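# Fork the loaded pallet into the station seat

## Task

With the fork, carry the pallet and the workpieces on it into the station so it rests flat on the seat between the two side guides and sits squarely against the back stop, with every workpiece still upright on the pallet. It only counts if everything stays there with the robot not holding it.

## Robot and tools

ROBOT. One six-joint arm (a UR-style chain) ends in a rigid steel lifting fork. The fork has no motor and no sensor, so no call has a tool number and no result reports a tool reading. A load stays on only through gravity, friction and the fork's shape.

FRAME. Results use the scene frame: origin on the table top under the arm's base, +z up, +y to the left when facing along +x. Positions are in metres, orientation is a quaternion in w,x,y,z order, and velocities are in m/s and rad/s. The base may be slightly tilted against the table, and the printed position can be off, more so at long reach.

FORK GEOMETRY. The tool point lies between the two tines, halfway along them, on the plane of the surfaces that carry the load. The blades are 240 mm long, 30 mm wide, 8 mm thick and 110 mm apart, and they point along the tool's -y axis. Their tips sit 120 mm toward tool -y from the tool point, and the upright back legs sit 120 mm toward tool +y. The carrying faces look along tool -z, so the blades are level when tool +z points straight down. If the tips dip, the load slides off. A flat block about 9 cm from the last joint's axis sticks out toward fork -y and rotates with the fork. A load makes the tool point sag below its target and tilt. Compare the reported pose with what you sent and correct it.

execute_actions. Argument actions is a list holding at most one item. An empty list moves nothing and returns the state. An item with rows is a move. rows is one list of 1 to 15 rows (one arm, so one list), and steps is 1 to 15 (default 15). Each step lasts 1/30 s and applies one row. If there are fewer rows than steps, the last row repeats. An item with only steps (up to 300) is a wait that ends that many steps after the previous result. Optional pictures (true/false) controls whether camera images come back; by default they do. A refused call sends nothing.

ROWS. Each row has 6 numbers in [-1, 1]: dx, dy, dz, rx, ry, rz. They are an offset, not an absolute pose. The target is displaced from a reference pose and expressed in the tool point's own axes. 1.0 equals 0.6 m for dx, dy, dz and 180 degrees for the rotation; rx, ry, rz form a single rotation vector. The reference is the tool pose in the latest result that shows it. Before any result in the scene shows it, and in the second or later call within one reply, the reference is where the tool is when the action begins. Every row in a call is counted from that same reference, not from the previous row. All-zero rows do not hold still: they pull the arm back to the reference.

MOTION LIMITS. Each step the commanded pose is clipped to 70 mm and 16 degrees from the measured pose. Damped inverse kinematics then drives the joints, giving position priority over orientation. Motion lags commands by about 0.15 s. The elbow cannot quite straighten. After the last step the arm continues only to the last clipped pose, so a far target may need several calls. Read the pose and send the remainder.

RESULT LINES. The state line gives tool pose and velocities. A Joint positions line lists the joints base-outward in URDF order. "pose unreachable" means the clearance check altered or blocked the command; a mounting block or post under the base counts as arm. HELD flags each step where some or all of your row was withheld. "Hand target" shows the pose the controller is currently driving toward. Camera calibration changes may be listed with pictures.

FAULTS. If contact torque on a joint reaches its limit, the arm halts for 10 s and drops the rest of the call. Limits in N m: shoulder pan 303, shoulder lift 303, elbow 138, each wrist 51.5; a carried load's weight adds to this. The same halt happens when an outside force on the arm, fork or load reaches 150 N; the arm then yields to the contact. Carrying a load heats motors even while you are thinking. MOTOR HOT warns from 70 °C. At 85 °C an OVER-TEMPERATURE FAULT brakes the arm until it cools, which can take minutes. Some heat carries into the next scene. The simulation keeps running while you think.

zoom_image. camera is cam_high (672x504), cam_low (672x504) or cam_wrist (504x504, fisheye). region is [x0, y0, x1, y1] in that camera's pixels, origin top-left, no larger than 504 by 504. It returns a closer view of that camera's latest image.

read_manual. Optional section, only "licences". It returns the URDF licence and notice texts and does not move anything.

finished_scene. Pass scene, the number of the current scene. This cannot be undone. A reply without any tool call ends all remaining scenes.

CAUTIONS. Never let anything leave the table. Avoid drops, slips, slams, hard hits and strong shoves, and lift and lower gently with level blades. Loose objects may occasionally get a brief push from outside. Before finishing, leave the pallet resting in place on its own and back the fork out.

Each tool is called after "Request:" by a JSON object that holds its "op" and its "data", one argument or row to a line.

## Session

Request:
{"op": "execute_actions", "data": {
  "actions": []
}}

Scene clock: 0.00 s of 6000.00 s.
end_effector_position=(+0.9415, -0.3296, +0.2467) end_effector_quat_wxyz=(+0.037, +0.012, +0.997, +0.066) end_effector_velocity=(-0.001, -0.001, +0.000) end_effector_angular_velocity=(+0.001, -0.000, -0.002)
Joint positions: [ 2.475 -0.69   1.385 -1.68  -0.814 -2.392]
Joint velocities: [-0.002 -0.     0.001  0.001  0.    -0.   ]
Motor temperatures (°C, as the motors report them): [26 26 27 28 34 31]
Hand target: +0.941, -0.330, +0.247; +0.037, +0.012, +0.997, +0.066
camera_calibration (this result's frames):
cam_wrist: T_world_to_cam=[[-0.99227, 0.0851074, -0.0903181, 0.983447], [0.0376271, 0.899858, 0.434556, 0.0347991], [0.118257, 0.427799, -0.896105, 0.36076], [0, 0, 0, 1]] pos_world=[0.931873, -0.269346, 0.39698]

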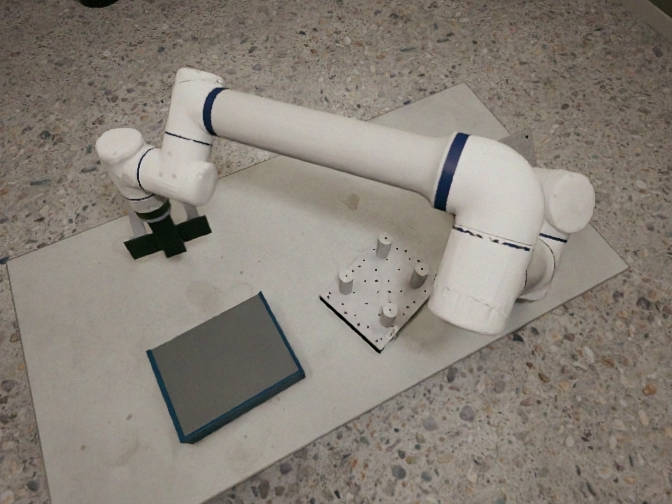

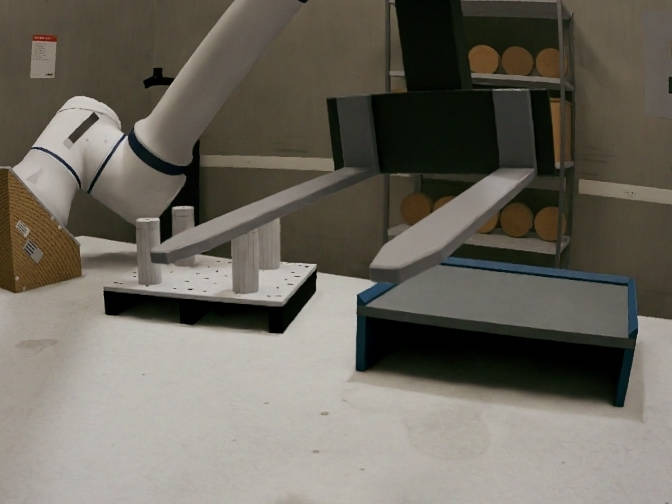

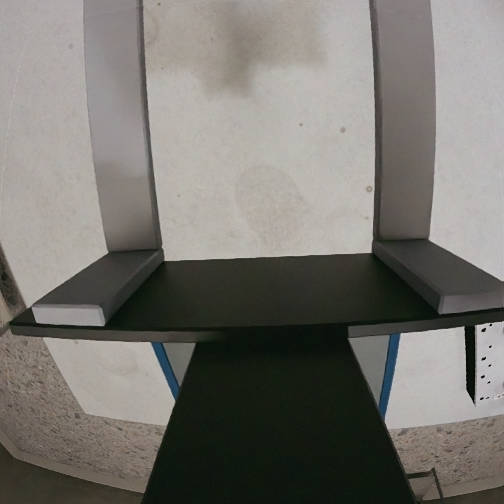

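Request:
{"op": "zoom_image", "data": {
  "camera": "cam_high",
  "region": [300, 220, 468, 370]
}}

Request:
{"op": "zoom_image", "data": {
  "camera": "cam_high",
  "region": [140, 280, 308, 448]
}}

Region (300, 220, 468, 370) of cam_high's 672x504 image, scaled by 3.000, with more detail than that image has; it fills the top 450 rows of this view, and the rest is white.

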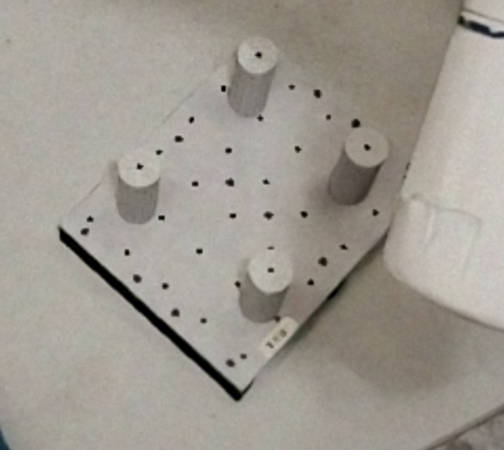

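Region (140, 280, 308, 448) of cam_high's 672x504 image, scaled by 3.000, with more detail than that image has.

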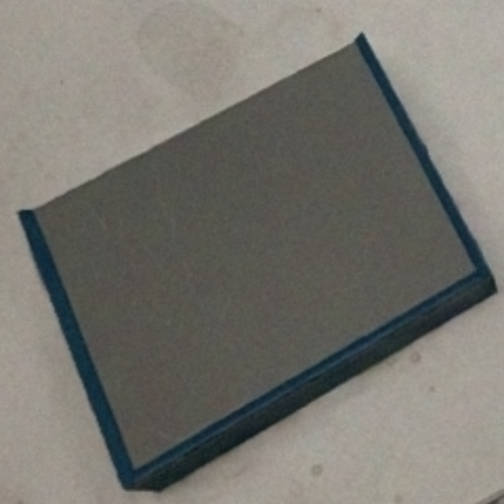

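Request:
{"op": "execute_actions", "data": {
  "actions": [
    {"rows":[[0.2,0,0,0.042,0.024,0]]}
  ],
  "pictures": false
}}

Request:
{"op": "execute_actions", "data": {
  "actions": [
    {"rows":[[0.15,0,0,0,0,0.3]]}
  ],
  "pictures": false
}}

Request:
{"op": "execute_actions", "data": {
  "actions": [
    {"rows":[[0.1,-0.1,0,0,0,0.3]]}
  ],
  "pictures": false
}}

Request:
{"op": "execute_actions", "data": {
  "actions": [
    {"rows":[[0,-0.1,0,0,0,0.3]]}
  ],
  "pictures": false
}}

Request:
{"op": "execute_actions", "data": {
  "actions": [
    {"steps":15}
  ]
}}

Scene clock: 23.53 s of 6000.00 s.
end_effector_position=(+0.8235, -0.3263, +0.2380) end_effector_quat_wxyz=(-0.002, +0.012, +1.000, +0.002) end_effector_velocity=(-0.018, +0.001, +0.001) end_effector_angular_velocity=(-0.023, -0.007, +0.003)
Joint positions: [ 2.456 -0.828  1.654 -1.852 -0.969 -2.379]
Joint velocities: [-0.007 -0.028  0.054 -0.048 -0.013  0.005]
Motor temperatures (°C, as the motors report them): [26 26 27 28 34 31]
Hand target: +0.822, -0.326, +0.238; -0.002, +0.012, +1.000, +0.001
Off the commanded pose: 0.002 m, 0 deg.
Steps of this call (steps 1 to 90: nothing new was sent; then 20.03 s passed at rest; steps 91 to 105: all 15 steps of this action). Readings (end_effector_position):
91: (+0.9407, -0.3296, +0.2467)
92: (+0.9299, -0.3302, +0.2463)
94: (+0.8959, -0.3296, +0.2421)
98: (+0.8427, -0.3277, +0.2377)
105: the state above

Scene clock: 24.03 s of 6000.00 s.
end_effector_position=(+0.7358, -0.3221, +0.2380) end_effector_quat_wxyz=(-0.004, +0.403, +0.915, +0.009) end_effector_velocity=(-0.013, -0.006, -0.003) end_effector_angular_velocity=(-0.069, +0.039, -1.345)
Joint positions: [ 2.437 -0.753  1.575 -1.825 -0.965 -1.599]
Joint velocities: [ 0.013  0.295 -0.358  0.    -0.047  1.39 ]
Motor temperatures (°C, as the motors report them): [26 26 27 28 34 31]
Hand target: +0.735, -0.323, +0.238; -0.003, +0.458, +0.889, +0.005
Off the commanded pose: 0.003 m, 8 deg.
Steps of this call (steps 1 to 15: all 15 steps of this action). Readings (end_effector_position):
1: (+0.8224, -0.3263, +0.2380)
2: (+0.8148, -0.3262, +0.2380)
4: (+0.7836, -0.3250, +0.2371)
8: (+0.7463, -0.3226, +0.2380)
15: the state above

Scene clock: 24.53 s of 6000.00 s.
end_effector_position=(+0.6534, -0.3182, +0.2377) end_effector_quat_wxyz=(-0.012, +0.748, +0.663, +0.012) end_effector_velocity=(-0.017, -0.001, +0.002) end_effector_angular_velocity=(-0.082, +0.038, -0.846)
Joint positions: [ 2.341 -0.646  1.548 -1.842 -1.01  -0.839]
Joint velocities: [-0.075  0.111 -0.049 -0.099 -0.1    0.815]
Motor temperatures (°C, as the motors report them): [26 26 27 28 34 31]
Hand target: +0.652, -0.318, +0.238; -0.009, +0.773, +0.634, +0.008
Off the commanded pose: 0.002 m, 5 deg.
Steps of this call (steps 1 to 15: all 15 steps of this action). Readings (end_effector_position):
1: (+0.7341, -0.3223, +0.2379)
2: (+0.7196, -0.3209, +0.2377)
4: (+0.6875, -0.3189, +0.2362)
8: (+0.6617, -0.3176, +0.2376)
15: the state above

Scene clock: 25.03 s of 6000.00 s.
end_effector_position=(+0.5956, -0.3122, +0.2373) end_effector_quat_wxyz=(-0.023, +0.955, +0.294, +0.009) end_effector_velocity=(-0.012, +0.005, -0.002) end_effector_angular_velocity=(-0.090, +0.048, -0.913)
Joint positions: [ 2.191 -0.595  1.641 -1.903 -1.094 -0.128]
Joint velocities: [-0.135 -0.015  0.153 -0.176 -0.133  0.841]
Motor temperatures (°C, as the motors report them): [26 26 27 28 34 31]
Hand target: +0.595, -0.312, +0.238; -0.018, +0.967, +0.254, +0.006
Off the commanded pose: 0.002 m, 5 deg.
Steps of this call (steps 1 to 15: all 15 steps of this action). Readings (end_effector_position):
1: (+0.6521, -0.3182, +0.2379)
2: (+0.6421, -0.3164, +0.2379)
4: (+0.6168, -0.3132, +0.2362)
8: (+0.6014, -0.3120, +0.2374)
15: the state above

Scene clock: 25.53 s of 6000.00 s.
end_effector_position=(+0.5945, -0.3115, +0.2376) end_effector_quat_wxyz=(-0.018, +0.967, +0.254, +0.006) end_effector_velocity=(+0.000, +0.001, -0.001) end_effector_angular_velocity=(-0.000, +0.002, -0.002)
Joint positions: [ 2.179 -0.599  1.656 -1.921 -1.108 -0.05 ]
Joint velocities: [ 0.001 -0.     0.001 -0.001 -0.001  0.003]
Motor temperatures (°C, as the motors report them): [26 26 27 28 34 31]
Hand target: +0.595, -0.312, +0.238; -0.018, +0.967, +0.254, +0.006
Off the commanded pose: 0.001 m, 0 deg.
Steps of this call (steps 1 to 15: nothing new was sent). Readings (end_effector_position):
1: (+0.5952, -0.3120, +0.2373)
2: (+0.5950, -0.3118, +0.2374)
4: (+0.5948, -0.3116, +0.2375)
8: (+0.5946, -0.3115, +0.2376)
15: the state above
camera_calibration (this result's frames):
cam_wrist: T_world_to_cam=[[0.895801, 0.444397, -0.00720608, -0.393505], [0.428848, -0.859971, 0.276659, -0.707735], [0.116749, -0.250921, -0.960941, 0.190761], [0, 0, 0, 1]] pos_world=[0.633741, -0.385893, 0.376275]

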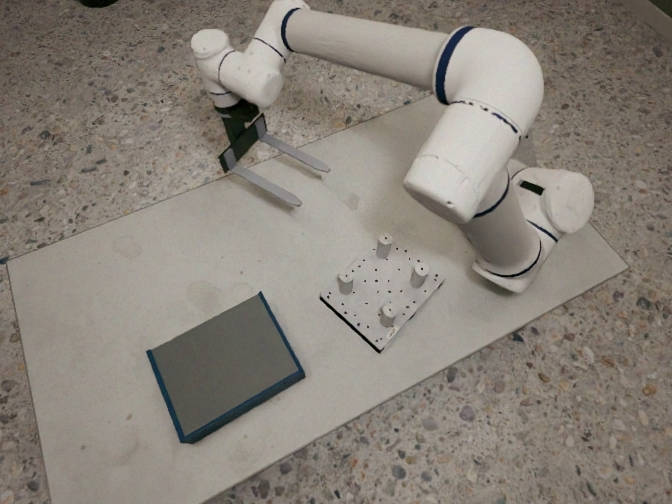

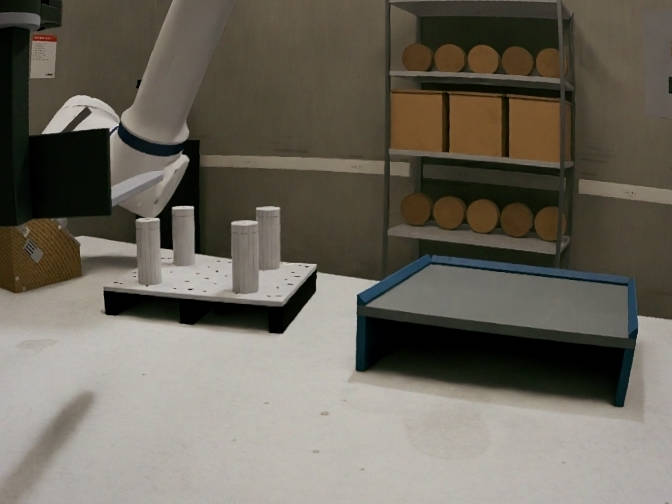

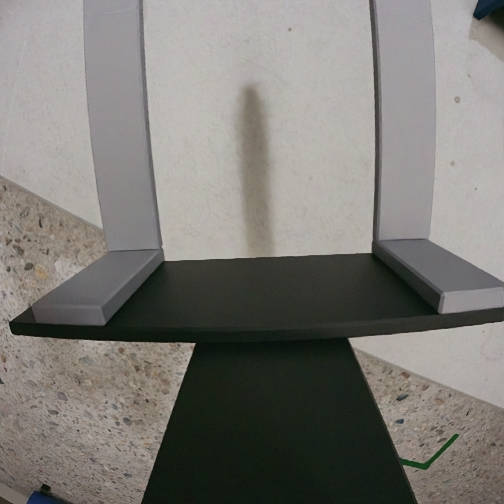

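Request:
{"op": "execute_actions", "data": {
  "actions": [
    {"rows":[[0.046,-0.228,0.305,-0.0106,-0.006,0.0535]]}
  ],
  "pictures": false
}}

Request:
{"op": "execute_actions", "data": {
  "actions": [
    {"steps":20}
  ]
}}

Scene clock: 33.87 s of 6000.00 s.
end_effector_position=(+0.5527, -0.1834, +0.0760) end_effector_quat_wxyz=(-0.004, +0.985, +0.174, -0.003) end_effector_velocity=(-0.016, +0.120, -0.166) end_effector_angular_velocity=(-0.065, -0.045, -0.015)
Joint positions: [ 2.282 -0.661  2.017 -2.287 -1.066  0.218]
Joint velocities: [ 0.167 -0.01   0.282 -0.436  0.103  0.211]
Motor temperatures (°C, as the motors report them): [26 26 27 28 34 31]
Hand target: +0.551, -0.172, +0.061; -0.001, +0.985, +0.172, -0.001
Off the commanded pose: 0.020 m, 1 deg.
Steps of this call (steps 1 to 90: nothing new was sent; then 4.83 s passed at rest; steps 91 to 105: all 15 steps of this action). Readings (end_effector_position):
91: (+0.5944, -0.3111, +0.2370)
92: (+0.5932, -0.3058, +0.2300)
94: (+0.5847, -0.2835, +0.2017)
98: (+0.5723, -0.2451, +0.1536)
105: the state above

Scene clock: 34.53 s of 6000.00 s.
end_effector_position=(+0.5509, -0.1722, +0.0606) end_effector_quat_wxyz=(-0.001, +0.985, +0.172, -0.001) end_effector_velocity=(+0.000, +0.000, -0.000) end_effector_angular_velocity=(-0.000, +0.000, +0.000)
Joint positions: [ 2.297 -0.662  2.043 -2.327 -1.057  0.238]
Joint velocities: [ 0.  0. -0. -0. -0.  0.]
Motor temperatures (°C, as the motors report them): [26 26 27 28 34 31]
Hand target: +0.551, -0.172, +0.061; -0.001, +0.985, +0.172, -0.001
Off the commanded pose: 0.001 m, 0 deg.
Steps of this call (steps 1 to 20: nothing new was sent). Readings (end_effector_position):
1: (+0.5524, -0.1801, +0.0713)
2: (+0.5520, -0.1777, +0.0680)
4: (+0.5515, -0.1748, +0.0641)
8: (+0.5510, -0.1728, +0.0614)
20: the state above
camera_calibration (this result's frames):
cam_wrist: T_world_to_cam=[[0.957158, 0.288195, -0.0281488, -0.477011], [0.282719, -0.909083, 0.306002, -0.449949], [0.0625985, -0.30085, -0.951615, 0.0814508], [0, 0, 0, 1]] pos_world=[0.578686, -0.247064, 0.201768]

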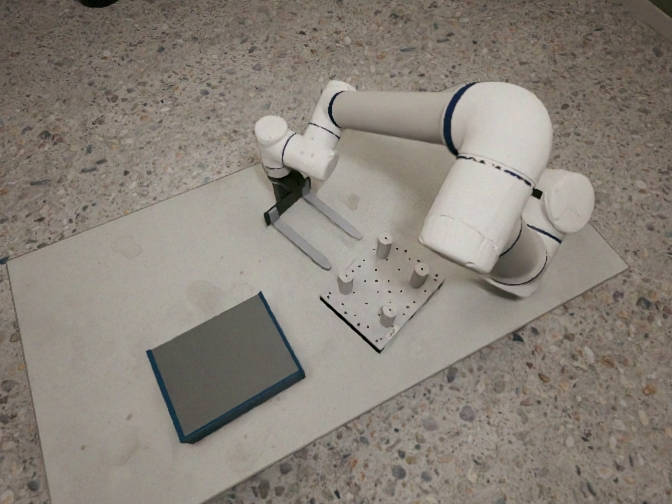

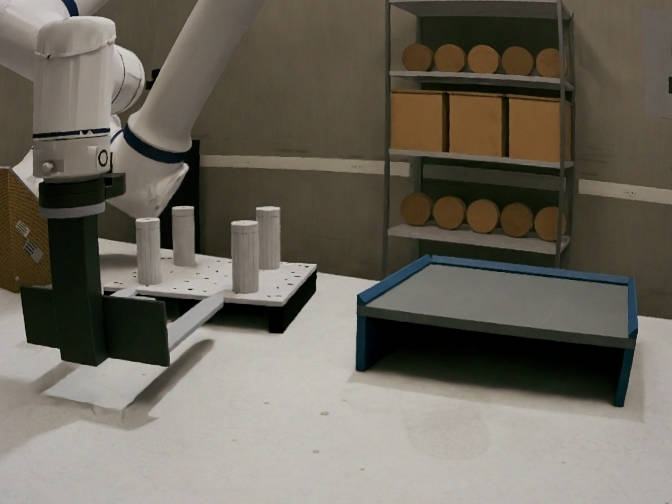

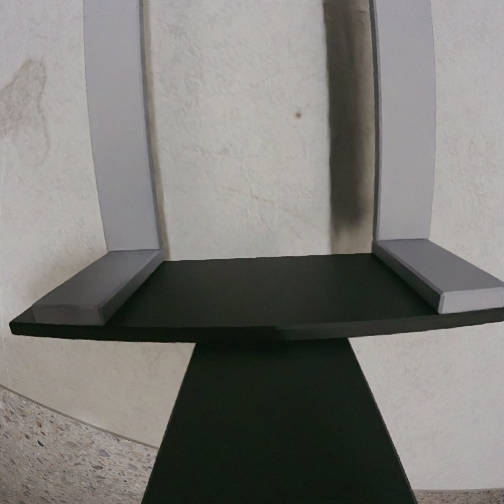

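Request:
{"op": "execute_actions", "data": {
  "actions": [
    {"rows":[[0.01,0,0.02,0,0,0],[0.01,0,0.04,0,0,0],[0.01,0,0.05,0,0,0]]}
  ],
  "pictures": false
}}

Request:
{"op": "execute_actions", "data": {
  "actions": [
    {"rows":[[0,-0.005,0,0,0,0],[0,-0.01,0,0,0,0],[0,-0.02,0,0,0,0],[0,-0.03,0,0,0,0],[0,-0.04,0,0,0,0],[0,-0.05,0,0,0,0],[0,-0.06,0,0,0,0],[0,-0.07,0,0,0,0]]}
  ]
}}

Request:
{"op": "zoom_image", "data": {
  "camera": "cam_low",
  "region": [90, 250, 330, 400]
}}

Scene clock: 40.67 s of 6000.00 s.
end_effector_position=(+0.5564, -0.1701, +0.0309) end_effector_quat_wxyz=(-0.001, +0.985, +0.172, -0.001) end_effector_velocity=(+0.001, +0.000, -0.003) end_effector_angular_velocity=(-0.001, +0.000, +0.001)
Joint positions: [ 2.326 -0.627  2.045 -2.378 -1.04   0.266]
Joint velocities: [ 0.003  0.004 -0.    -0.005  0.001  0.002]
Motor temperatures (°C, as the motors report them): [26 26 27 28 34 31]
Hand target: +0.556, -0.170, +0.031; -0.001, +0.985, +0.172, -0.001
Off the commanded pose: 0.000 m, 0 deg.
Steps of this call (steps 1 to 90: nothing new was sent; then 2.63 s passed at rest; steps 91 to 105: all 15 steps of this action). Readings (end_effector_position):
91: (+0.5509, -0.1721, +0.0604)
92: (+0.5524, -0.1717, +0.0575)
94: (+0.5541, -0.1705, +0.0453)
98: (+0.5556, -0.1700, +0.0339)
105: the state above

Scene clock: 41.17 s of 6000.00 s.
end_effector_position=(+0.5426, -0.1320, +0.0309) end_effector_quat_wxyz=(-0.001, +0.985, +0.172, -0.001) end_effector_velocity=(-0.005, +0.015, +0.001) end_effector_angular_velocity=(+0.001, +0.001, -0.001)
Joint positions: [ 2.34  -0.682  2.111 -2.396 -1.032  0.279]
Joint velocities: [ 0.006 -0.023  0.025 -0.004  0.003  0.006]
Motor temperatures (°C, as the motors report them): [26 26 27 28 34 31]
Hand target: +0.542, -0.131, +0.031; -0.001, +0.985, +0.172, -0.001
Off the commanded pose: 0.001 m, 0 deg.
Steps of this call (steps 1 to 15: all 15 steps of this action). Readings (end_effector_position):
1: (+0.5564, -0.1701, +0.0308)
2: (+0.5562, -0.1696, +0.0308)
4: (+0.5546, -0.1653, +0.0307)
8: (+0.5482, -0.1478, +0.0305)
15: the state above
camera_calibration (this result's frames):
cam_wrist: T_world_to_cam=[[0.957161, 0.288172, -0.0282691, -0.481499], [0.282731, -0.909067, 0.306038, -0.401974], [0.0624933, -0.300921, -0.951599, 0.0657842], [0, 0, 0, 1]] pos_world=[0.570412, -0.206871, 0.172008]

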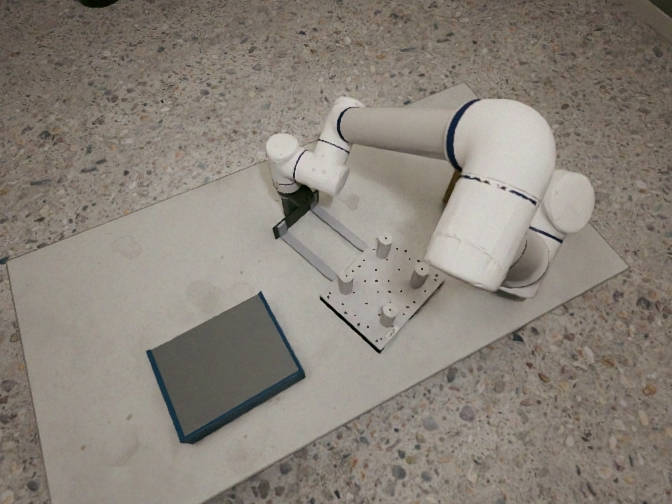

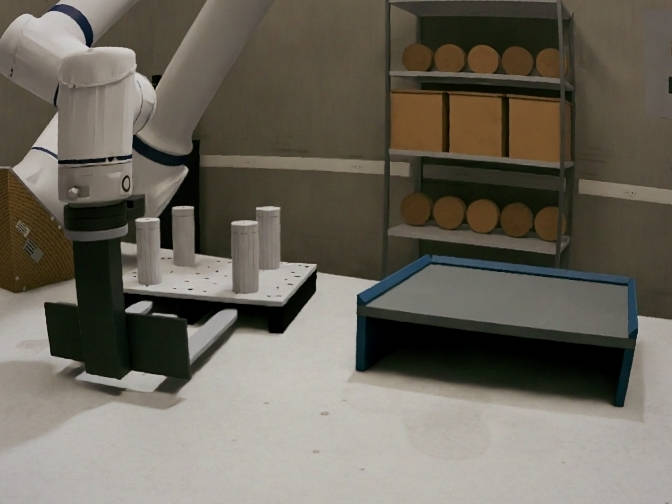

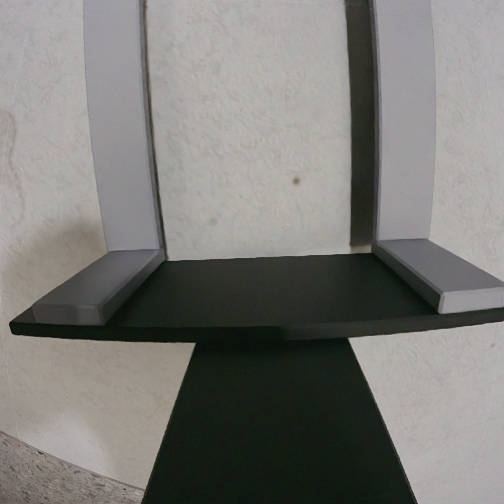

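Region (90, 250, 330, 400) of cam_low's 672x504 image, scaled by 2.100, with more detail than that image has; it fills the top 315 rows of this view, and the rest is white.

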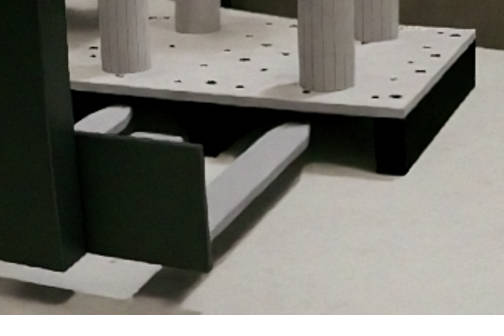

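Good. Advance about 0.16.

Request:
{"op": "execute_actions", "data": {
  "actions": [
    {"rows":[[0,-0.01,0.004,0,0,0],[0,-0.03,0.004,0,0,0],[0,-0.05,0.004,0,0,0],[0,-0.075,0.004,0,0,0],[0,-0.1,0.004,0,0,0],[0,-0.125,0.004,0,0,0],[0,-0.15,0.004,0,0,0],[0,-0.175,0.004,0,0,0],[0,-0.2,0.004,0,0,0],[0,-0.225,0.004,0,0,0],[0,-0.25,0.004,0,0,0],[0,-0.27,0.004,0,0,0]]}
  ],
  "pictures": false
}}

Request:
{"op": "execute_actions", "data": {
  "actions": [
    {"steps":15}
  ]
}}

Scene clock: 46.77 s of 6000.00 s.
end_effector_position=(+0.4922, +0.0031, +0.0255) end_effector_quat_wxyz=(-0.002, +0.985, +0.173, -0.002) end_effector_velocity=(-0.043, +0.168, +0.022) end_effector_angular_velocity=(-0.036, -0.030, +0.017)
Joint positions: [ 2.405 -0.886  2.327 -2.439 -0.996  0.341]
Joint velocities: [ 0.086 -0.331  0.227  0.001  0.047  0.1  ]
Motor temperatures (°C, as the motors report them): [26 26 27 28 34 31]
Hand target: +0.487, +0.019, +0.028; -0.001, +0.985, +0.172, -0.001
Off the commanded pose: 0.018 m, 0 deg.
Steps of this call (steps 1 to 90: nothing new was sent; then 2.10 s passed at rest; steps 91 to 105: all 15 steps of this action). Readings (end_effector_position):
91: (+0.5421, -0.1306, +0.0309)
92: (+0.5417, -0.1294, +0.0304)
94: (+0.5377, -0.1189, +0.0290)
98: (+0.5220, -0.0776, +0.0268)
105: the state above

Scene clock: 47.27 s of 6000.00 s.
end_effector_position=(+0.4873, +0.0191, +0.0275) end_effector_quat_wxyz=(-0.001, +0.985, +0.172, -0.001) end_effector_velocity=(-0.001, +0.001, -0.000) end_effector_angular_velocity=(+0.001, +0.001, -0.000)
Joint positions: [ 2.413 -0.916  2.348 -2.436 -0.992  0.35 ]
Joint velocities: [ 0.001 -0.001  0.002  0.001  0.     0.   ]
Motor temperatures (°C, as the motors report them): [26 26 27 28 34 31]
Hand target: +0.487, +0.019, +0.028; -0.001, +0.985, +0.172, -0.001
Off the commanded pose: 0.002 m, 0 deg.
Steps of this call (steps 1 to 15: nothing new was sent). Readings (end_effector_position):
1: (+0.4909, +0.0080, +0.0263)
2: (+0.4899, +0.0115, +0.0268)
4: (+0.4885, +0.0155, +0.0272)
8: (+0.4876, +0.0183, +0.0274)
15: the state above
camera_calibration (this result's frames):
cam_wrist: T_world_to_cam=[[0.957146, 0.288204, -0.0284551, -0.472231], [0.282838, -0.909138, 0.30573, -0.248067], [0.062243, -0.300676, -0.951693, 0.111608], [0, 0, 0, 1]] pos_world=[0.51521, -0.0558702, 0.168621]

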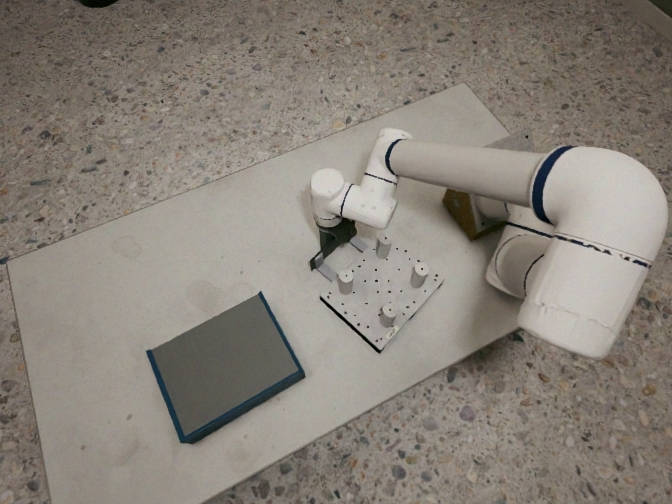

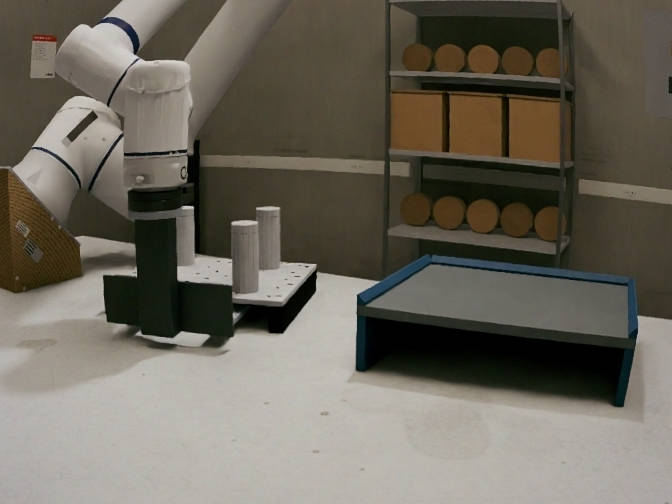

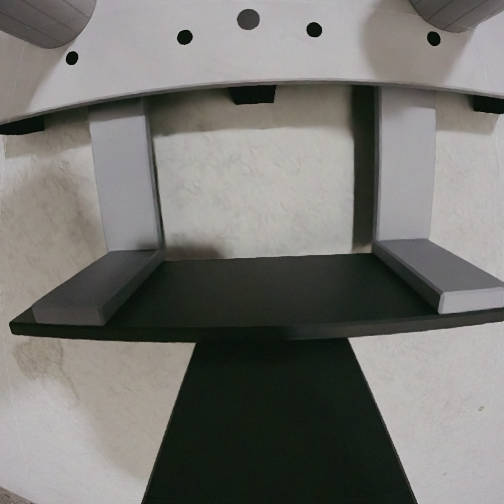

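Request:
{"op": "execute_actions", "data": {
  "actions": [
    {"rows":[[-0.004,-0.008,0,0,0,0],[-0.008,-0.02,0,0,0,0],[-0.008,-0.032,0,0,0,0],[-0.008,-0.044,0,0,0,0],[-0.008,-0.056,0,0,0,0],[-0.008,-0.068,0,0,0,0],[-0.008,-0.08,0,0,0,0],[-0.008,-0.092,0,0,0,0],[-0.008,-0.105,0,0,0,0]]}
  ],
  "pictures": false
}}

Request:
{"op": "execute_actions", "data": {
  "actions": [
    {"steps":10}
  ]
}}

Scene clock: 56.47 s of 6000.00 s.
end_effector_position=(+0.4623, +0.0740, +0.0273) end_effector_quat_wxyz=(-0.001, +0.985, +0.172, -0.001) end_effector_velocity=(-0.009, +0.029, +0.004) end_effector_angular_velocity=(-0.001, +0.000, -0.001)
Joint positions: [ 2.439 -1.017  2.431 -2.432 -0.978  0.377]
Joint velocities: [ 0.016 -0.061  0.033  0.019  0.008  0.018]
Motor temperatures (°C, as the motors report them): [26 26 27 28 34 31]
Hand target: +0.461, +0.077, +0.028; -0.001, +0.985, +0.172, -0.001
Off the commanded pose: 0.003 m, 0 deg.
Steps of this call (steps 1 to 90: nothing new was sent; then 5.70 s passed at rest; steps 91 to 105: all 15 steps of this action). Readings (end_effector_position):
91: (+0.4872, +0.0192, +0.0275)
92: (+0.4863, +0.0203, +0.0275)
94: (+0.4814, +0.0265, +0.0273)
98: (+0.4719, +0.0479, +0.0267)
105: the state above

Scene clock: 56.80 s of 6000.00 s.
end_effector_position=(+0.4614, +0.0765, +0.0276) end_effector_quat_wxyz=(-0.001, +0.985, +0.172, -0.001) end_effector_velocity=(-0.000, +0.001, +0.000) end_effector_angular_velocity=(-0.000, +0.000, +0.001)
Joint positions: [ 2.441 -1.023  2.434 -2.431 -0.977  0.379]
Joint velocities: [ 0.001 -0.001  0.     0.001  0.     0.   ]
Motor temperatures (°C, as the motors report them): [26 26 27 28 34 31]
Hand target: +0.461, +0.077, +0.028; -0.001, +0.985, +0.172, -0.001
Off the commanded pose: 0.000 m, 0 deg.
Steps of this call (steps 1 to 10: nothing new was sent). Readings (end_effector_position):
1: (+0.4620, +0.0748, +0.0274)
2: (+0.4618, +0.0753, +0.0274)
4: (+0.4616, +0.0760, +0.0275)
8: (+0.4614, +0.0765, +0.0276)
10: the state above
camera_calibration (this result's frames):
cam_wrist: T_world_to_cam=[[0.957158, 0.28816, -0.0285145, -0.463997], [0.282811, -0.909132, 0.305772, -0.188498], [0.0621877, -0.300736, -0.951678, 0.130597], [0, 0, 0, 1]] pos_world=[0.489306, 0.00161041, 0.168693]

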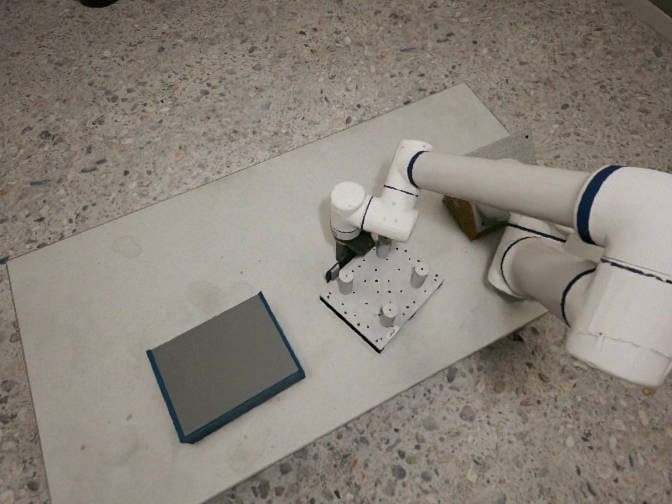

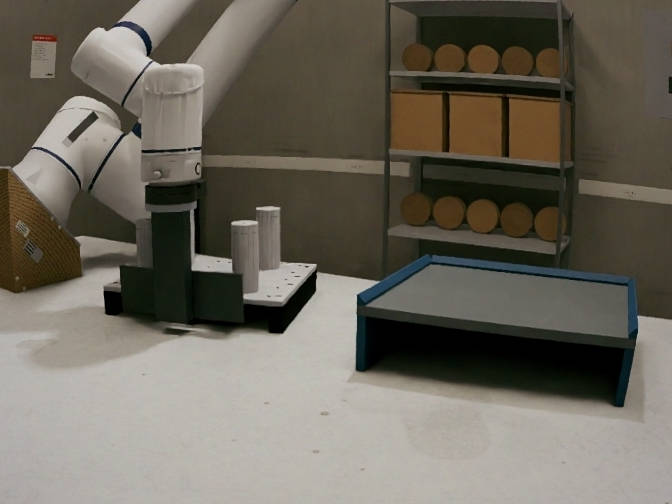

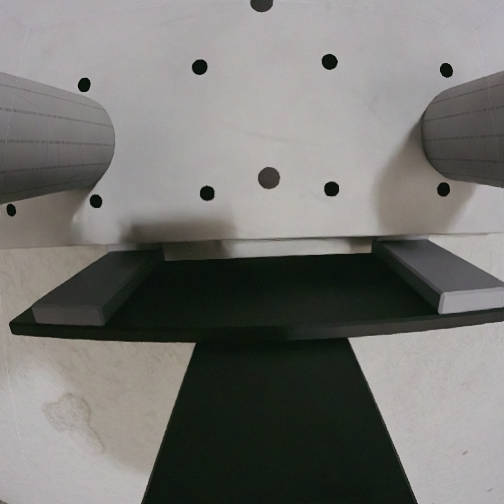

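Request:
{"op": "execute_actions", "data": {
  "actions": [
    {"rows":[[0,-0.003,-0.003,0,0,0],[0,-0.003,-0.006,0,0,0],[0,-0.003,-0.009,0,0,0],[0,-0.003,-0.012,0,0,0],[0,-0.003,-0.015,0,0,0],[0,-0.003,-0.018,0,0,0],[0,-0.003,-0.021,0,0,0],[0,-0.003,-0.024,0,0,0],[0,-0.003,-0.027,0,0,0],[0,-0.003,-0.03,0,0,0],[0,-0.003,-0.033,0,0,0],[0,-0.003,-0.036,0,0,0],[0,-0.003,-0.039,0,0,0],[0,-0.003,-0.042,0,0,0],[0,-0.003,-0.045,0,0,0]]}
  ],
  "pictures": false
}}

Request:
{"op": "execute_actions", "data": {
  "actions": [
    {"rows":[[0,0,-0.015,0,0,0],[0,0,-0.02,0,0,0.001],[0,0,-0.025,0.001,0,0.002],[0,0,-0.031,0.001,0,0.004],[0,0,-0.038,0.001,0,0.006],[0,0,-0.046,0.002,0,0.008],[0,0,-0.054,0.002,0,0.011],[0,0,-0.062,0.002,0,0.014],[0,0,-0.07,0.003,0,0.017],[0,0,-0.078,0.003,0,0.02],[0,0,-0.086,0.003,0,0.023],[0,0,-0.094,0.003,0,0.026],[0,0,-0.102,0.003,0,0.029],[0,0,-0.11,0.003,0,0.032],[0,0,-0.118,0.003,0,0.035]]}
  ],
  "pictures": false
}}

Request:
{"op": "execute_actions", "data": {
  "actions": [
    {"rows":[[0,0,-0.028,0,0,0.01],[0.001,0,-0.036,0,0,0.013],[0.003,0.001,-0.044,0,0,0.016],[0.006,0.002,-0.052,0,0,0.019],[0.01,0.003,-0.06,0,0,0.022],[0.015,0.005,-0.068,0,0,0.025],[0.021,0.007,-0.076,0,0,0.028],[0.028,0.009,-0.084,0,0,0.031],[0.036,0.012,-0.092,0,0,0.034],[0.045,0.015,-0.099,0,0,0.037],[0.055,0.018,-0.105,0,0,0.04],[0.065,0.021,-0.11,0,0,0.043],[0.075,0.024,-0.114,0,0,0.046],[0.085,0.027,-0.117,0,0,0.049],[0.095,0.03,-0.119,0,0,0.052]]}
  ],
  "pictures": false
}}

Request:
{"op": "execute_actions", "data": {
  "actions": [
    {"rows":[[0.036,0.007,-0.008,0,0,0.01],[0.047,0.009,-0.008,0,0,0.012],[0.058,0.011,-0.008,0,0,0.014],[0.07,0.013,-0.008,0,0,0.015],[0.082,0.015,-0.008,0,0,0.016],[0.094,0.017,-0.008,0,0,0.017],[0.106,0.019,-0.008,0,0,0.017],[0.118,0.021,-0.008,0,0,0.017],[0.13,0.023,-0.008,0,0,0.017],[0.142,0.025,-0.008,0,0,0.017],[0.154,0.027,-0.008,0,0,0.017],[0.166,0.029,-0.008,0,0,0.017],[0.178,0.031,-0.008,0,0,0.017],[0.19,0.033,-0.008,0,0,0.017],[0.202,0.035,-0.008,0,0,0.017]]}
  ],
  "pictures": false
}}

Request:
{"op": "execute_actions", "data": {
  "actions": [
    {"rows":[[0.05,0.004,0,0,0,0],[0.062,0.005,0,0,0,0],[0.074,0.006,0,0,0,0],[0.086,0.007,0,0,0,0],[0.098,0.008,0,0,0,0],[0.11,0.009,0,0,0,0],[0.122,0.01,0,0,0,0],[0.134,0.011,0,0,0,0],[0.146,0.012,0,0,0,0],[0.158,0.013,0,0,0,0],[0.17,0.014,0,0,0,0],[0.182,0.015,0,0,0,0],[0.194,0.016,0,0,0,0],[0.206,0.017,0,0,0,0],[0.218,0.018,0,0,0,0]]}
  ],
  "pictures": false
}}

Request:
{"op": "execute_actions", "data": {
  "actions": [
    {"rows":[[0.05,0.004,0,0,0,0],[0.062,0.005,0,0,0,0],[0.074,0.006,0,0,0,0],[0.086,0.007,0,0,0,0],[0.098,0.008,0,0,0,0],[0.11,0.009,0,0,0,0],[0.122,0.01,0,0,0,0],[0.134,0.011,0,0,0,0],[0.146,0.012,0,0,0,0],[0.158,0.013,0,0,0,0],[0.17,0.014,0,0,0,0],[0.182,0.015,0,0,0,0],[0.194,0.016,0,0,0,0],[0.206,0.017,0,0,0,0],[0.218,0.018,0,0,0,0]]}
  ],
  "pictures": false
}}

Request:
{"op": "execute_actions", "data": {
  "actions": [
    {"rows":[[0.05,0.004,0,0,0,0],[0.062,0.005,0,0,0,0],[0.074,0.006,0,0,0,0],[0.086,0.007,0,0,0,0],[0.098,0.008,0,0,0,0],[0.11,0.009,0,0,0,0],[0.122,0.01,0,0,0,0],[0.133,0.011,0,0,0,0],[0.143,0.012,0,0,0,0],[0.152,0.013,0,0,0,0],[0.16,0.014,0,0,0,0],[0.167,0.015,0,0,0,0],[0.173,0.016,0,0,0,0],[0.178,0.017,0,0,0,0],[0.182,0.018,0,0,0,0]]}
  ],
  "pictures": false
}}

Request:
{"op": "execute_actions", "data": {
  "actions": [
    {"steps":15}
  ]
}}

Scene clock: 85.37 s of 6000.00 s.
end_effector_position=(+0.4609, +0.0782, +0.0485) end_effector_quat_wxyz=(-0.001, +0.985, +0.172, -0.001) end_effector_velocity=(+0.000, -0.000, +0.053) end_effector_angular_velocity=(+0.000, -0.001, -0.000)
Joint positions: [ 2.419 -1.063  2.427 -2.372 -0.988  0.357]
Joint velocities: [-0.057 -0.091 -0.024  0.147 -0.03  -0.058]
Motor temperatures (°C, as the motors report them): [26 26 28 28 34 31]
Hand target: +0.461, +0.078, +0.054; -0.001, +0.985, +0.172, -0.001
Off the commanded pose: 0.006 m, 0 deg.
Steps of this call (steps 1 to 90: nothing new was sent; then 25.07 s passed at rest; steps 91 to 105: all 15 steps of this action). Readings (end_effector_position):
91: (+0.4614, +0.0766, +0.0276)
92: (+0.4613, +0.0772, +0.0280)
94: (+0.4610, +0.0779, +0.0301)
98: (+0.4609, +0.0782, +0.0362)
105: the state above

Scene clock: 85.87 s of 6000.00 s.
end_effector_position=(+0.4615, +0.0779, +0.1026) end_effector_quat_wxyz=(-0.006, +0.991, +0.133, -0.002) end_effector_velocity=(+0.001, -0.001, +0.139) end_effector_angular_velocity=(+0.004, +0.001, -0.271)
Joint positions: [ 2.345 -1.145  2.41  -2.223 -1.025  0.359]
Joint velocities: [-0.2   -0.216 -0.038  0.357 -0.11   0.077]
Motor temperatures (°C, as the motors report them): [26 26 28 28 34 31]
Hand target: +0.461, +0.078, +0.118; -0.006, +0.993, +0.118, -0.002
Off the commanded pose: 0.017 m, 2 deg.
Steps of this call (steps 1 to 15: all 15 steps of this action). Readings (end_effector_position):
1: (+0.4609, +0.0782, +0.0503)
2: (+0.4609, +0.0782, +0.0524)
4: (+0.4610, +0.0782, +0.0574)
8: (+0.4612, +0.0781, +0.0710)
15: the state above

Scene clock: 86.37 s of 6000.00 s.
end_effector_position=(+0.5016, +0.0752, +0.1662) end_effector_quat_wxyz=(-0.005, +0.998, +0.067, -0.001) end_effector_velocity=(+0.171, -0.004, +0.083) end_effector_angular_velocity=(+0.001, +0.001, -0.275)
Joint positions: [ 2.306 -1.2    2.325 -2.066 -1.047  0.455]
Joint velocities: [ 0.084  0.045 -0.284  0.201  0.052  0.354]
Motor temperatures (°C, as the motors report them): [26 26 28 28 34 31]
Hand target: +0.520, +0.075, +0.174; -0.006, +0.999, +0.052, -0.001
Off the commanded pose: 0.021 m, 2 deg.
Steps of this call (steps 1 to 15: all 15 steps of this action). Readings (end_effector_position):
1: (+0.4616, +0.0779, +0.1072)
2: (+0.4618, +0.0777, +0.1110)
4: (+0.4624, +0.0777, +0.1187)
8: (+0.4694, +0.0769, +0.1368)
15: the state above

Scene clock: 86.87 s of 6000.00 s.
end_effector_position=(+0.5990, +0.0718, +0.1716) end_effector_quat_wxyz=(-0.005, +0.999, +0.041, -0.001) end_effector_velocity=(+0.214, -0.006, -0.002) end_effector_angular_velocity=(-0.001, +0.002, -0.004)
Joint positions: [ 2.399 -1.115  2.17  -2.044 -0.994  0.598]
Joint velocities: [ 0.21   0.212 -0.367  0.041  0.113  0.213]
Motor temperatures (°C, as the motors report them): [26 26 28 28 34 31]
Hand target: +0.622, +0.071, +0.171; -0.005, +0.999, +0.040, -0.001
Off the commanded pose: 0.026 m, 0 deg.
Steps of this call (steps 1 to 15: all 15 steps of this action). Readings (end_effector_position):
1: (+0.5074, +0.0751, +0.1686)
2: (+0.5125, +0.0747, +0.1698)
4: (+0.5229, +0.0743, +0.1704)
8: (+0.5491, +0.0733, +0.1714)
15: the state above

Scene clock: 87.37 s of 6000.00 s.
end_effector_position=(+0.7051, +0.0721, +0.1720) end_effector_quat_wxyz=(-0.005, +0.999, +0.041, -0.001) end_effector_velocity=(+0.213, -0.000, -0.001) end_effector_angular_velocity=(-0.001, +0.001, +0.000)
Joint positions: [ 2.492 -1.014  1.981 -2.012 -0.945  0.694]
Joint velocities: [ 0.165  0.211 -0.395  0.082  0.081  0.175]
Motor temperatures (°C, as the motors report them): [26 26 28 28 34 31]
Hand target: +0.728, +0.072, +0.172; -0.005, +0.999, +0.041, -0.001
Off the commanded pose: 0.025 m, 0 deg.
Steps of this call (steps 1 to 15: all 15 steps of this action). Readings (end_effector_position):
1: (+0.6063, +0.0716, +0.1716)
2: (+0.6130, +0.0717, +0.1717)
4: (+0.6264, +0.0721, +0.1719)
8: (+0.6547, +0.0722, +0.1721)
15: the state above

Scene clock: 87.87 s of 6000.00 s.
end_effector_position=(+0.8111, +0.0725, +0.1724) end_effector_quat_wxyz=(-0.005, +0.999, +0.041, -0.000) end_effector_velocity=(+0.212, -0.000, -0.001) end_effector_angular_velocity=(-0.000, +0.001, -0.000)
Joint positions: [ 2.564 -0.907  1.776 -1.962 -0.91   0.774]
Joint velocities: [ 0.129  0.224 -0.432  0.12   0.059  0.145]
Motor temperatures (°C, as the motors report them): [26 26 28 28 34 31]
Hand target: +0.834, +0.073, +0.172; -0.005, +0.999, +0.041, -0.000
Off the commanded pose: 0.025 m, 0 deg.
Steps of this call (steps 1 to 15: all 15 steps of this action). Readings (end_effector_position):
1: (+0.7122, +0.0721, +0.1720)
2: (+0.7190, +0.0723, +0.1721)
4: (+0.7325, +0.0725, +0.1723)
8: (+0.7608, +0.0726, +0.1724)
15: the state above

Scene clock: 88.37 s of 6000.00 s.
end_effector_position=(+0.9076, +0.0719, +0.1725) end_effector_quat_wxyz=(-0.005, +0.999, +0.040, +0.000) end_effector_velocity=(+0.123, -0.010, -0.001) end_effector_angular_velocity=(+0.001, +0.004, -0.000)
Joint positions: [ 2.617 -0.802  1.569 -1.899 -0.886  0.835]
Joint velocities: [ 0.057  0.153 -0.287  0.097  0.022  0.063]
Motor temperatures (°C, as the motors report them): [26 26 28 28 34 31]
Hand target: +0.920, +0.071, +0.172; -0.005, +0.999, +0.040, -0.000
Off the commanded pose: 0.013 m, 0 deg.
Steps of this call (steps 1 to 15: all 15 steps of this action). Readings (end_effector_position):
1: (+0.8182, +0.0725, +0.1724)
2: (+0.8249, +0.0727, +0.1724)
4: (+0.8384, +0.0729, +0.1726)
8: (+0.8666, +0.0730, +0.1727)
15: the state above

Scene clock: 88.87 s of 6000.00 s.
end_effector_position=(+0.9199, +0.0708, +0.1724) end_effector_quat_wxyz=(-0.005, +0.999, +0.040, -0.000) end_effector_velocity=(+0.000, +0.000, -0.001) end_effector_angular_velocity=(+0.001, +0.001, -0.001)
Joint positions: [ 2.622 -0.786  1.54  -1.889 -0.884  0.841]
Joint velocities: [ 0.001  0.001 -0.     0.     0.     0.001]
Motor temperatures (°C, as the motors report them): [26 26 28 28 34 31]
Hand target: +0.920, +0.071, +0.172; -0.005, +0.999, +0.040, -0.000
Off the commanded pose: 0.001 m, 0 deg.
Steps of this call (steps 1 to 15: nothing new was sent). Readings (end_effector_position):
1: (+0.9114, +0.0715, +0.1725)
2: (+0.9142, +0.0713, +0.1725)
4: (+0.9172, +0.0710, +0.1724)
8: (+0.9194, +0.0708, +0.1724)
15: the state above
camera_calibration (this result's frames):
cam_wrist: T_world_to_cam=[[0.999282, 0.0269865, -0.0265848, -0.917689], [0.0337274, -0.953337, 0.300018, -0.134425], [-0.0172478, -0.300699, -0.953563, 0.311549], [0, 0, 0, 1]] pos_world=[0.926937, -0.00970495, 0.313015]

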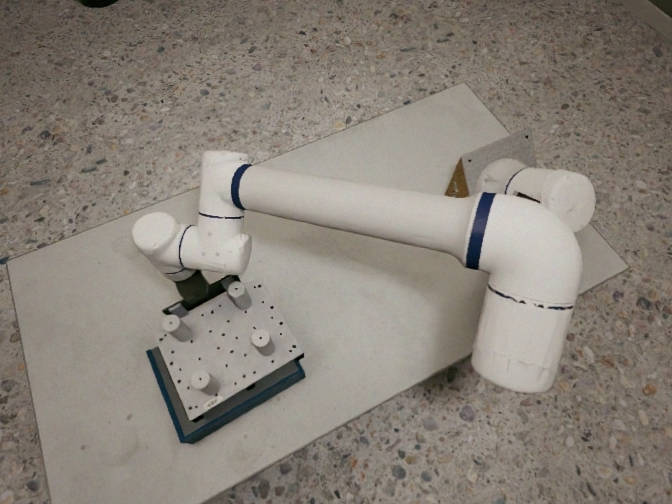

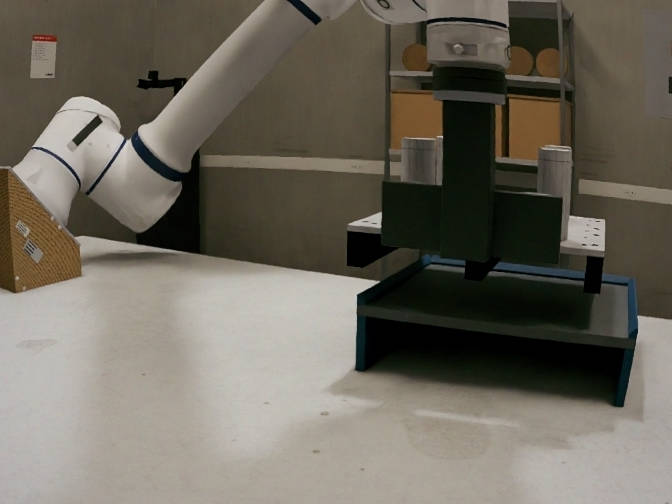

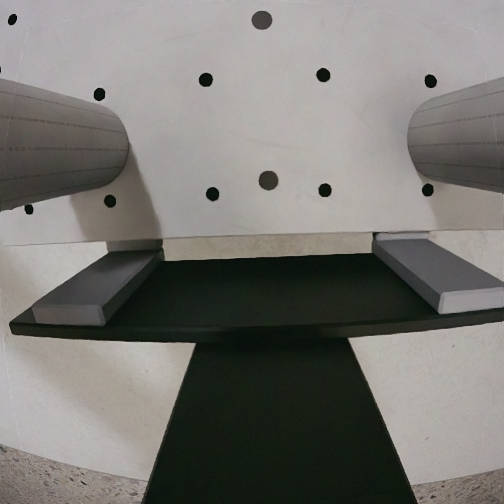

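Request:
{"op": "execute_actions", "data": {
  "actions": [
    {"rows":[[0.002,0,0,0,0,0],[0.005,0.001,0.001,0,0,0],[0.009,0.002,0.002,0,0,0],[0.014,0.003,0.004,-0.001,0,0.001],[0.019,0.004,0.006,-0.001,0,0.001],[0.024,0.005,0.008,-0.001,0,0.001],[0.029,0.006,0.01,-0.002,0,0.002],[0.034,0.007,0.012,-0.002,0,0.002],[0.039,0.008,0.014,-0.002,0,0.002],[0.044,0.009,0.016,-0.003,0,0.003],[0.049,0.01,0.018,-0.003,0,0.003],[0.053,0.01,0.02,-0.003,0,0.003],[0.056,0.01,0.022,-0.003,0,0.003],[0.058,0.01,0.024,-0.003,0,0.003]]}
  ],
  "pictures": false
}}

Request:
{"op": "execute_actions", "data": {
  "actions": [
    {"steps":15}
  ]
}}

Request:
{"op": "zoom_image", "data": {
  "camera": "cam_high",
  "region": [140, 280, 308, 448]
}}

Request:
{"op": "zoom_image", "data": {
  "camera": "cam_low",
  "region": [340, 200, 660, 380]
}}

Scene clock: 99.50 s of 6000.00 s.
end_effector_position=(+0.9502, +0.0678, +0.1607) end_effector_quat_wxyz=(-0.000, +0.999, +0.036, +0.000) end_effector_velocity=(+0.055, -0.001, -0.032) end_effector_angular_velocity=(-0.006, +0.000, -0.009)
Joint positions: [ 2.642 -0.745  1.48  -1.892 -0.883  0.878]
Joint velocities: [ 0.045  0.08  -0.107 -0.011  0.013  0.066]
Motor temperatures (°C, as the motors report them): [26 26 28 28 34 31]
Hand target: +0.955, +0.068, +0.158; +0.000, +0.999, +0.036, +0.000
Off the commanded pose: 0.006 m, 0 deg.
Steps of this call (steps 1 to 90: nothing new was sent; then 7.13 s passed at rest; steps 91 to 105: all 15 steps of this action). Readings (end_effector_position):
91: (+0.9200, +0.0708, +0.1724)
92: (+0.9203, +0.0708, +0.1723)
94: (+0.9224, +0.0705, +0.1719)
98: (+0.9314, +0.0694, +0.1686)
105: the state above

Scene clock: 100.00 s of 6000.00 s.
end_effector_position=(+0.9549, +0.0677, +0.1580) end_effector_quat_wxyz=(+0.000, +0.999, +0.036, +0.000) end_effector_velocity=(+0.000, +0.001, -0.001) end_effector_angular_velocity=(+0.000, +0.001, +0.002)
Joint positions: [ 2.646 -0.739  1.47  -1.893 -0.882  0.884]
Joint velocities: [ 0.002  0.    -0.001  0.     0.    -0.   ]
Motor temperatures (°C, as the motors report them): [26 26 28 28 34 31]
Hand target: +0.955, +0.068, +0.158; +0.000, +0.999, +0.036, +0.000
Off the commanded pose: 0.000 m, 0 deg.
Steps of this call (steps 1 to 15: nothing new was sent). Readings (end_effector_position):
1: (+0.9517, +0.0678, +0.1597)
2: (+0.9527, +0.0678, +0.1591)
4: (+0.9539, +0.0677, +0.1585)
8: (+0.9547, +0.0677, +0.1581)
15: the state above
camera_calibration (this result's frames):
cam_wrist: T_world_to_cam=[[0.99951, 0.0172941, -0.0261086, -0.952582], [0.024523, -0.950729, 0.309052, -0.126993], [-0.0194774, -0.30954, -0.950687, 0.299793], [0, 0, 0, 1]] pos_world=[0.961068, -0.0114641, 0.299386]

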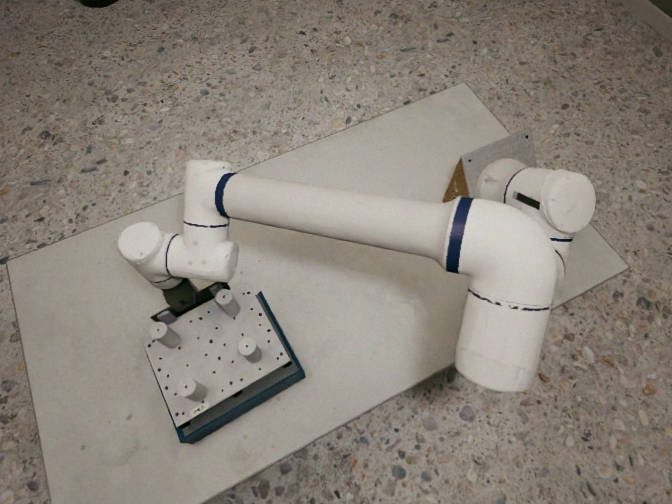

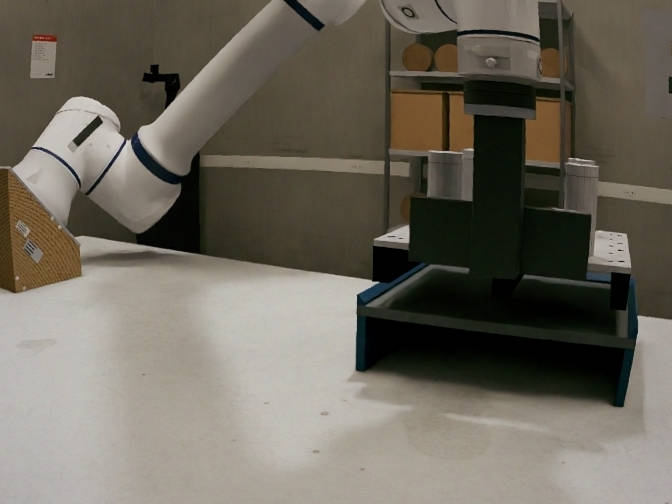

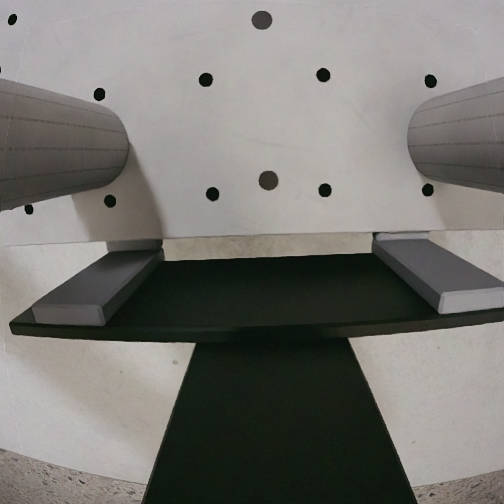

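Region (140, 280, 308, 448) of cam_high's 672x504 image, scaled by 3.000, with more detail than that image has.

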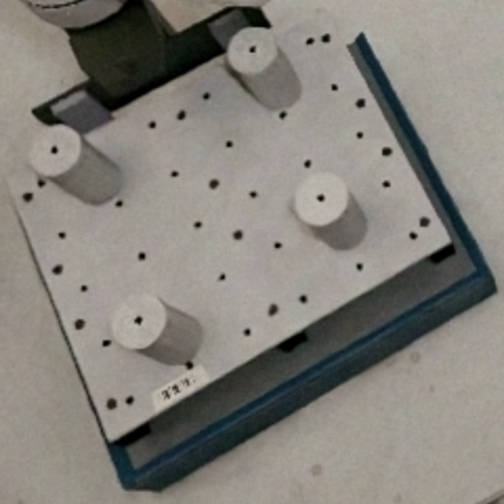

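Region (340, 200, 660, 380) of cam_low's 672x504 image, scaled by 1.575, with more detail than that image has; it fills the top 284 rows of this view, and the rest is white.

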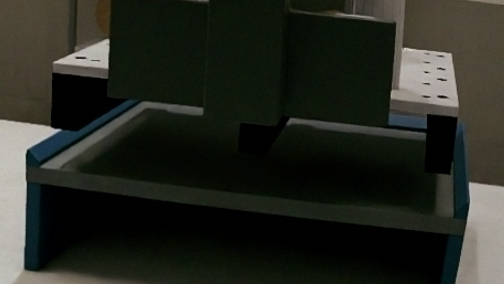

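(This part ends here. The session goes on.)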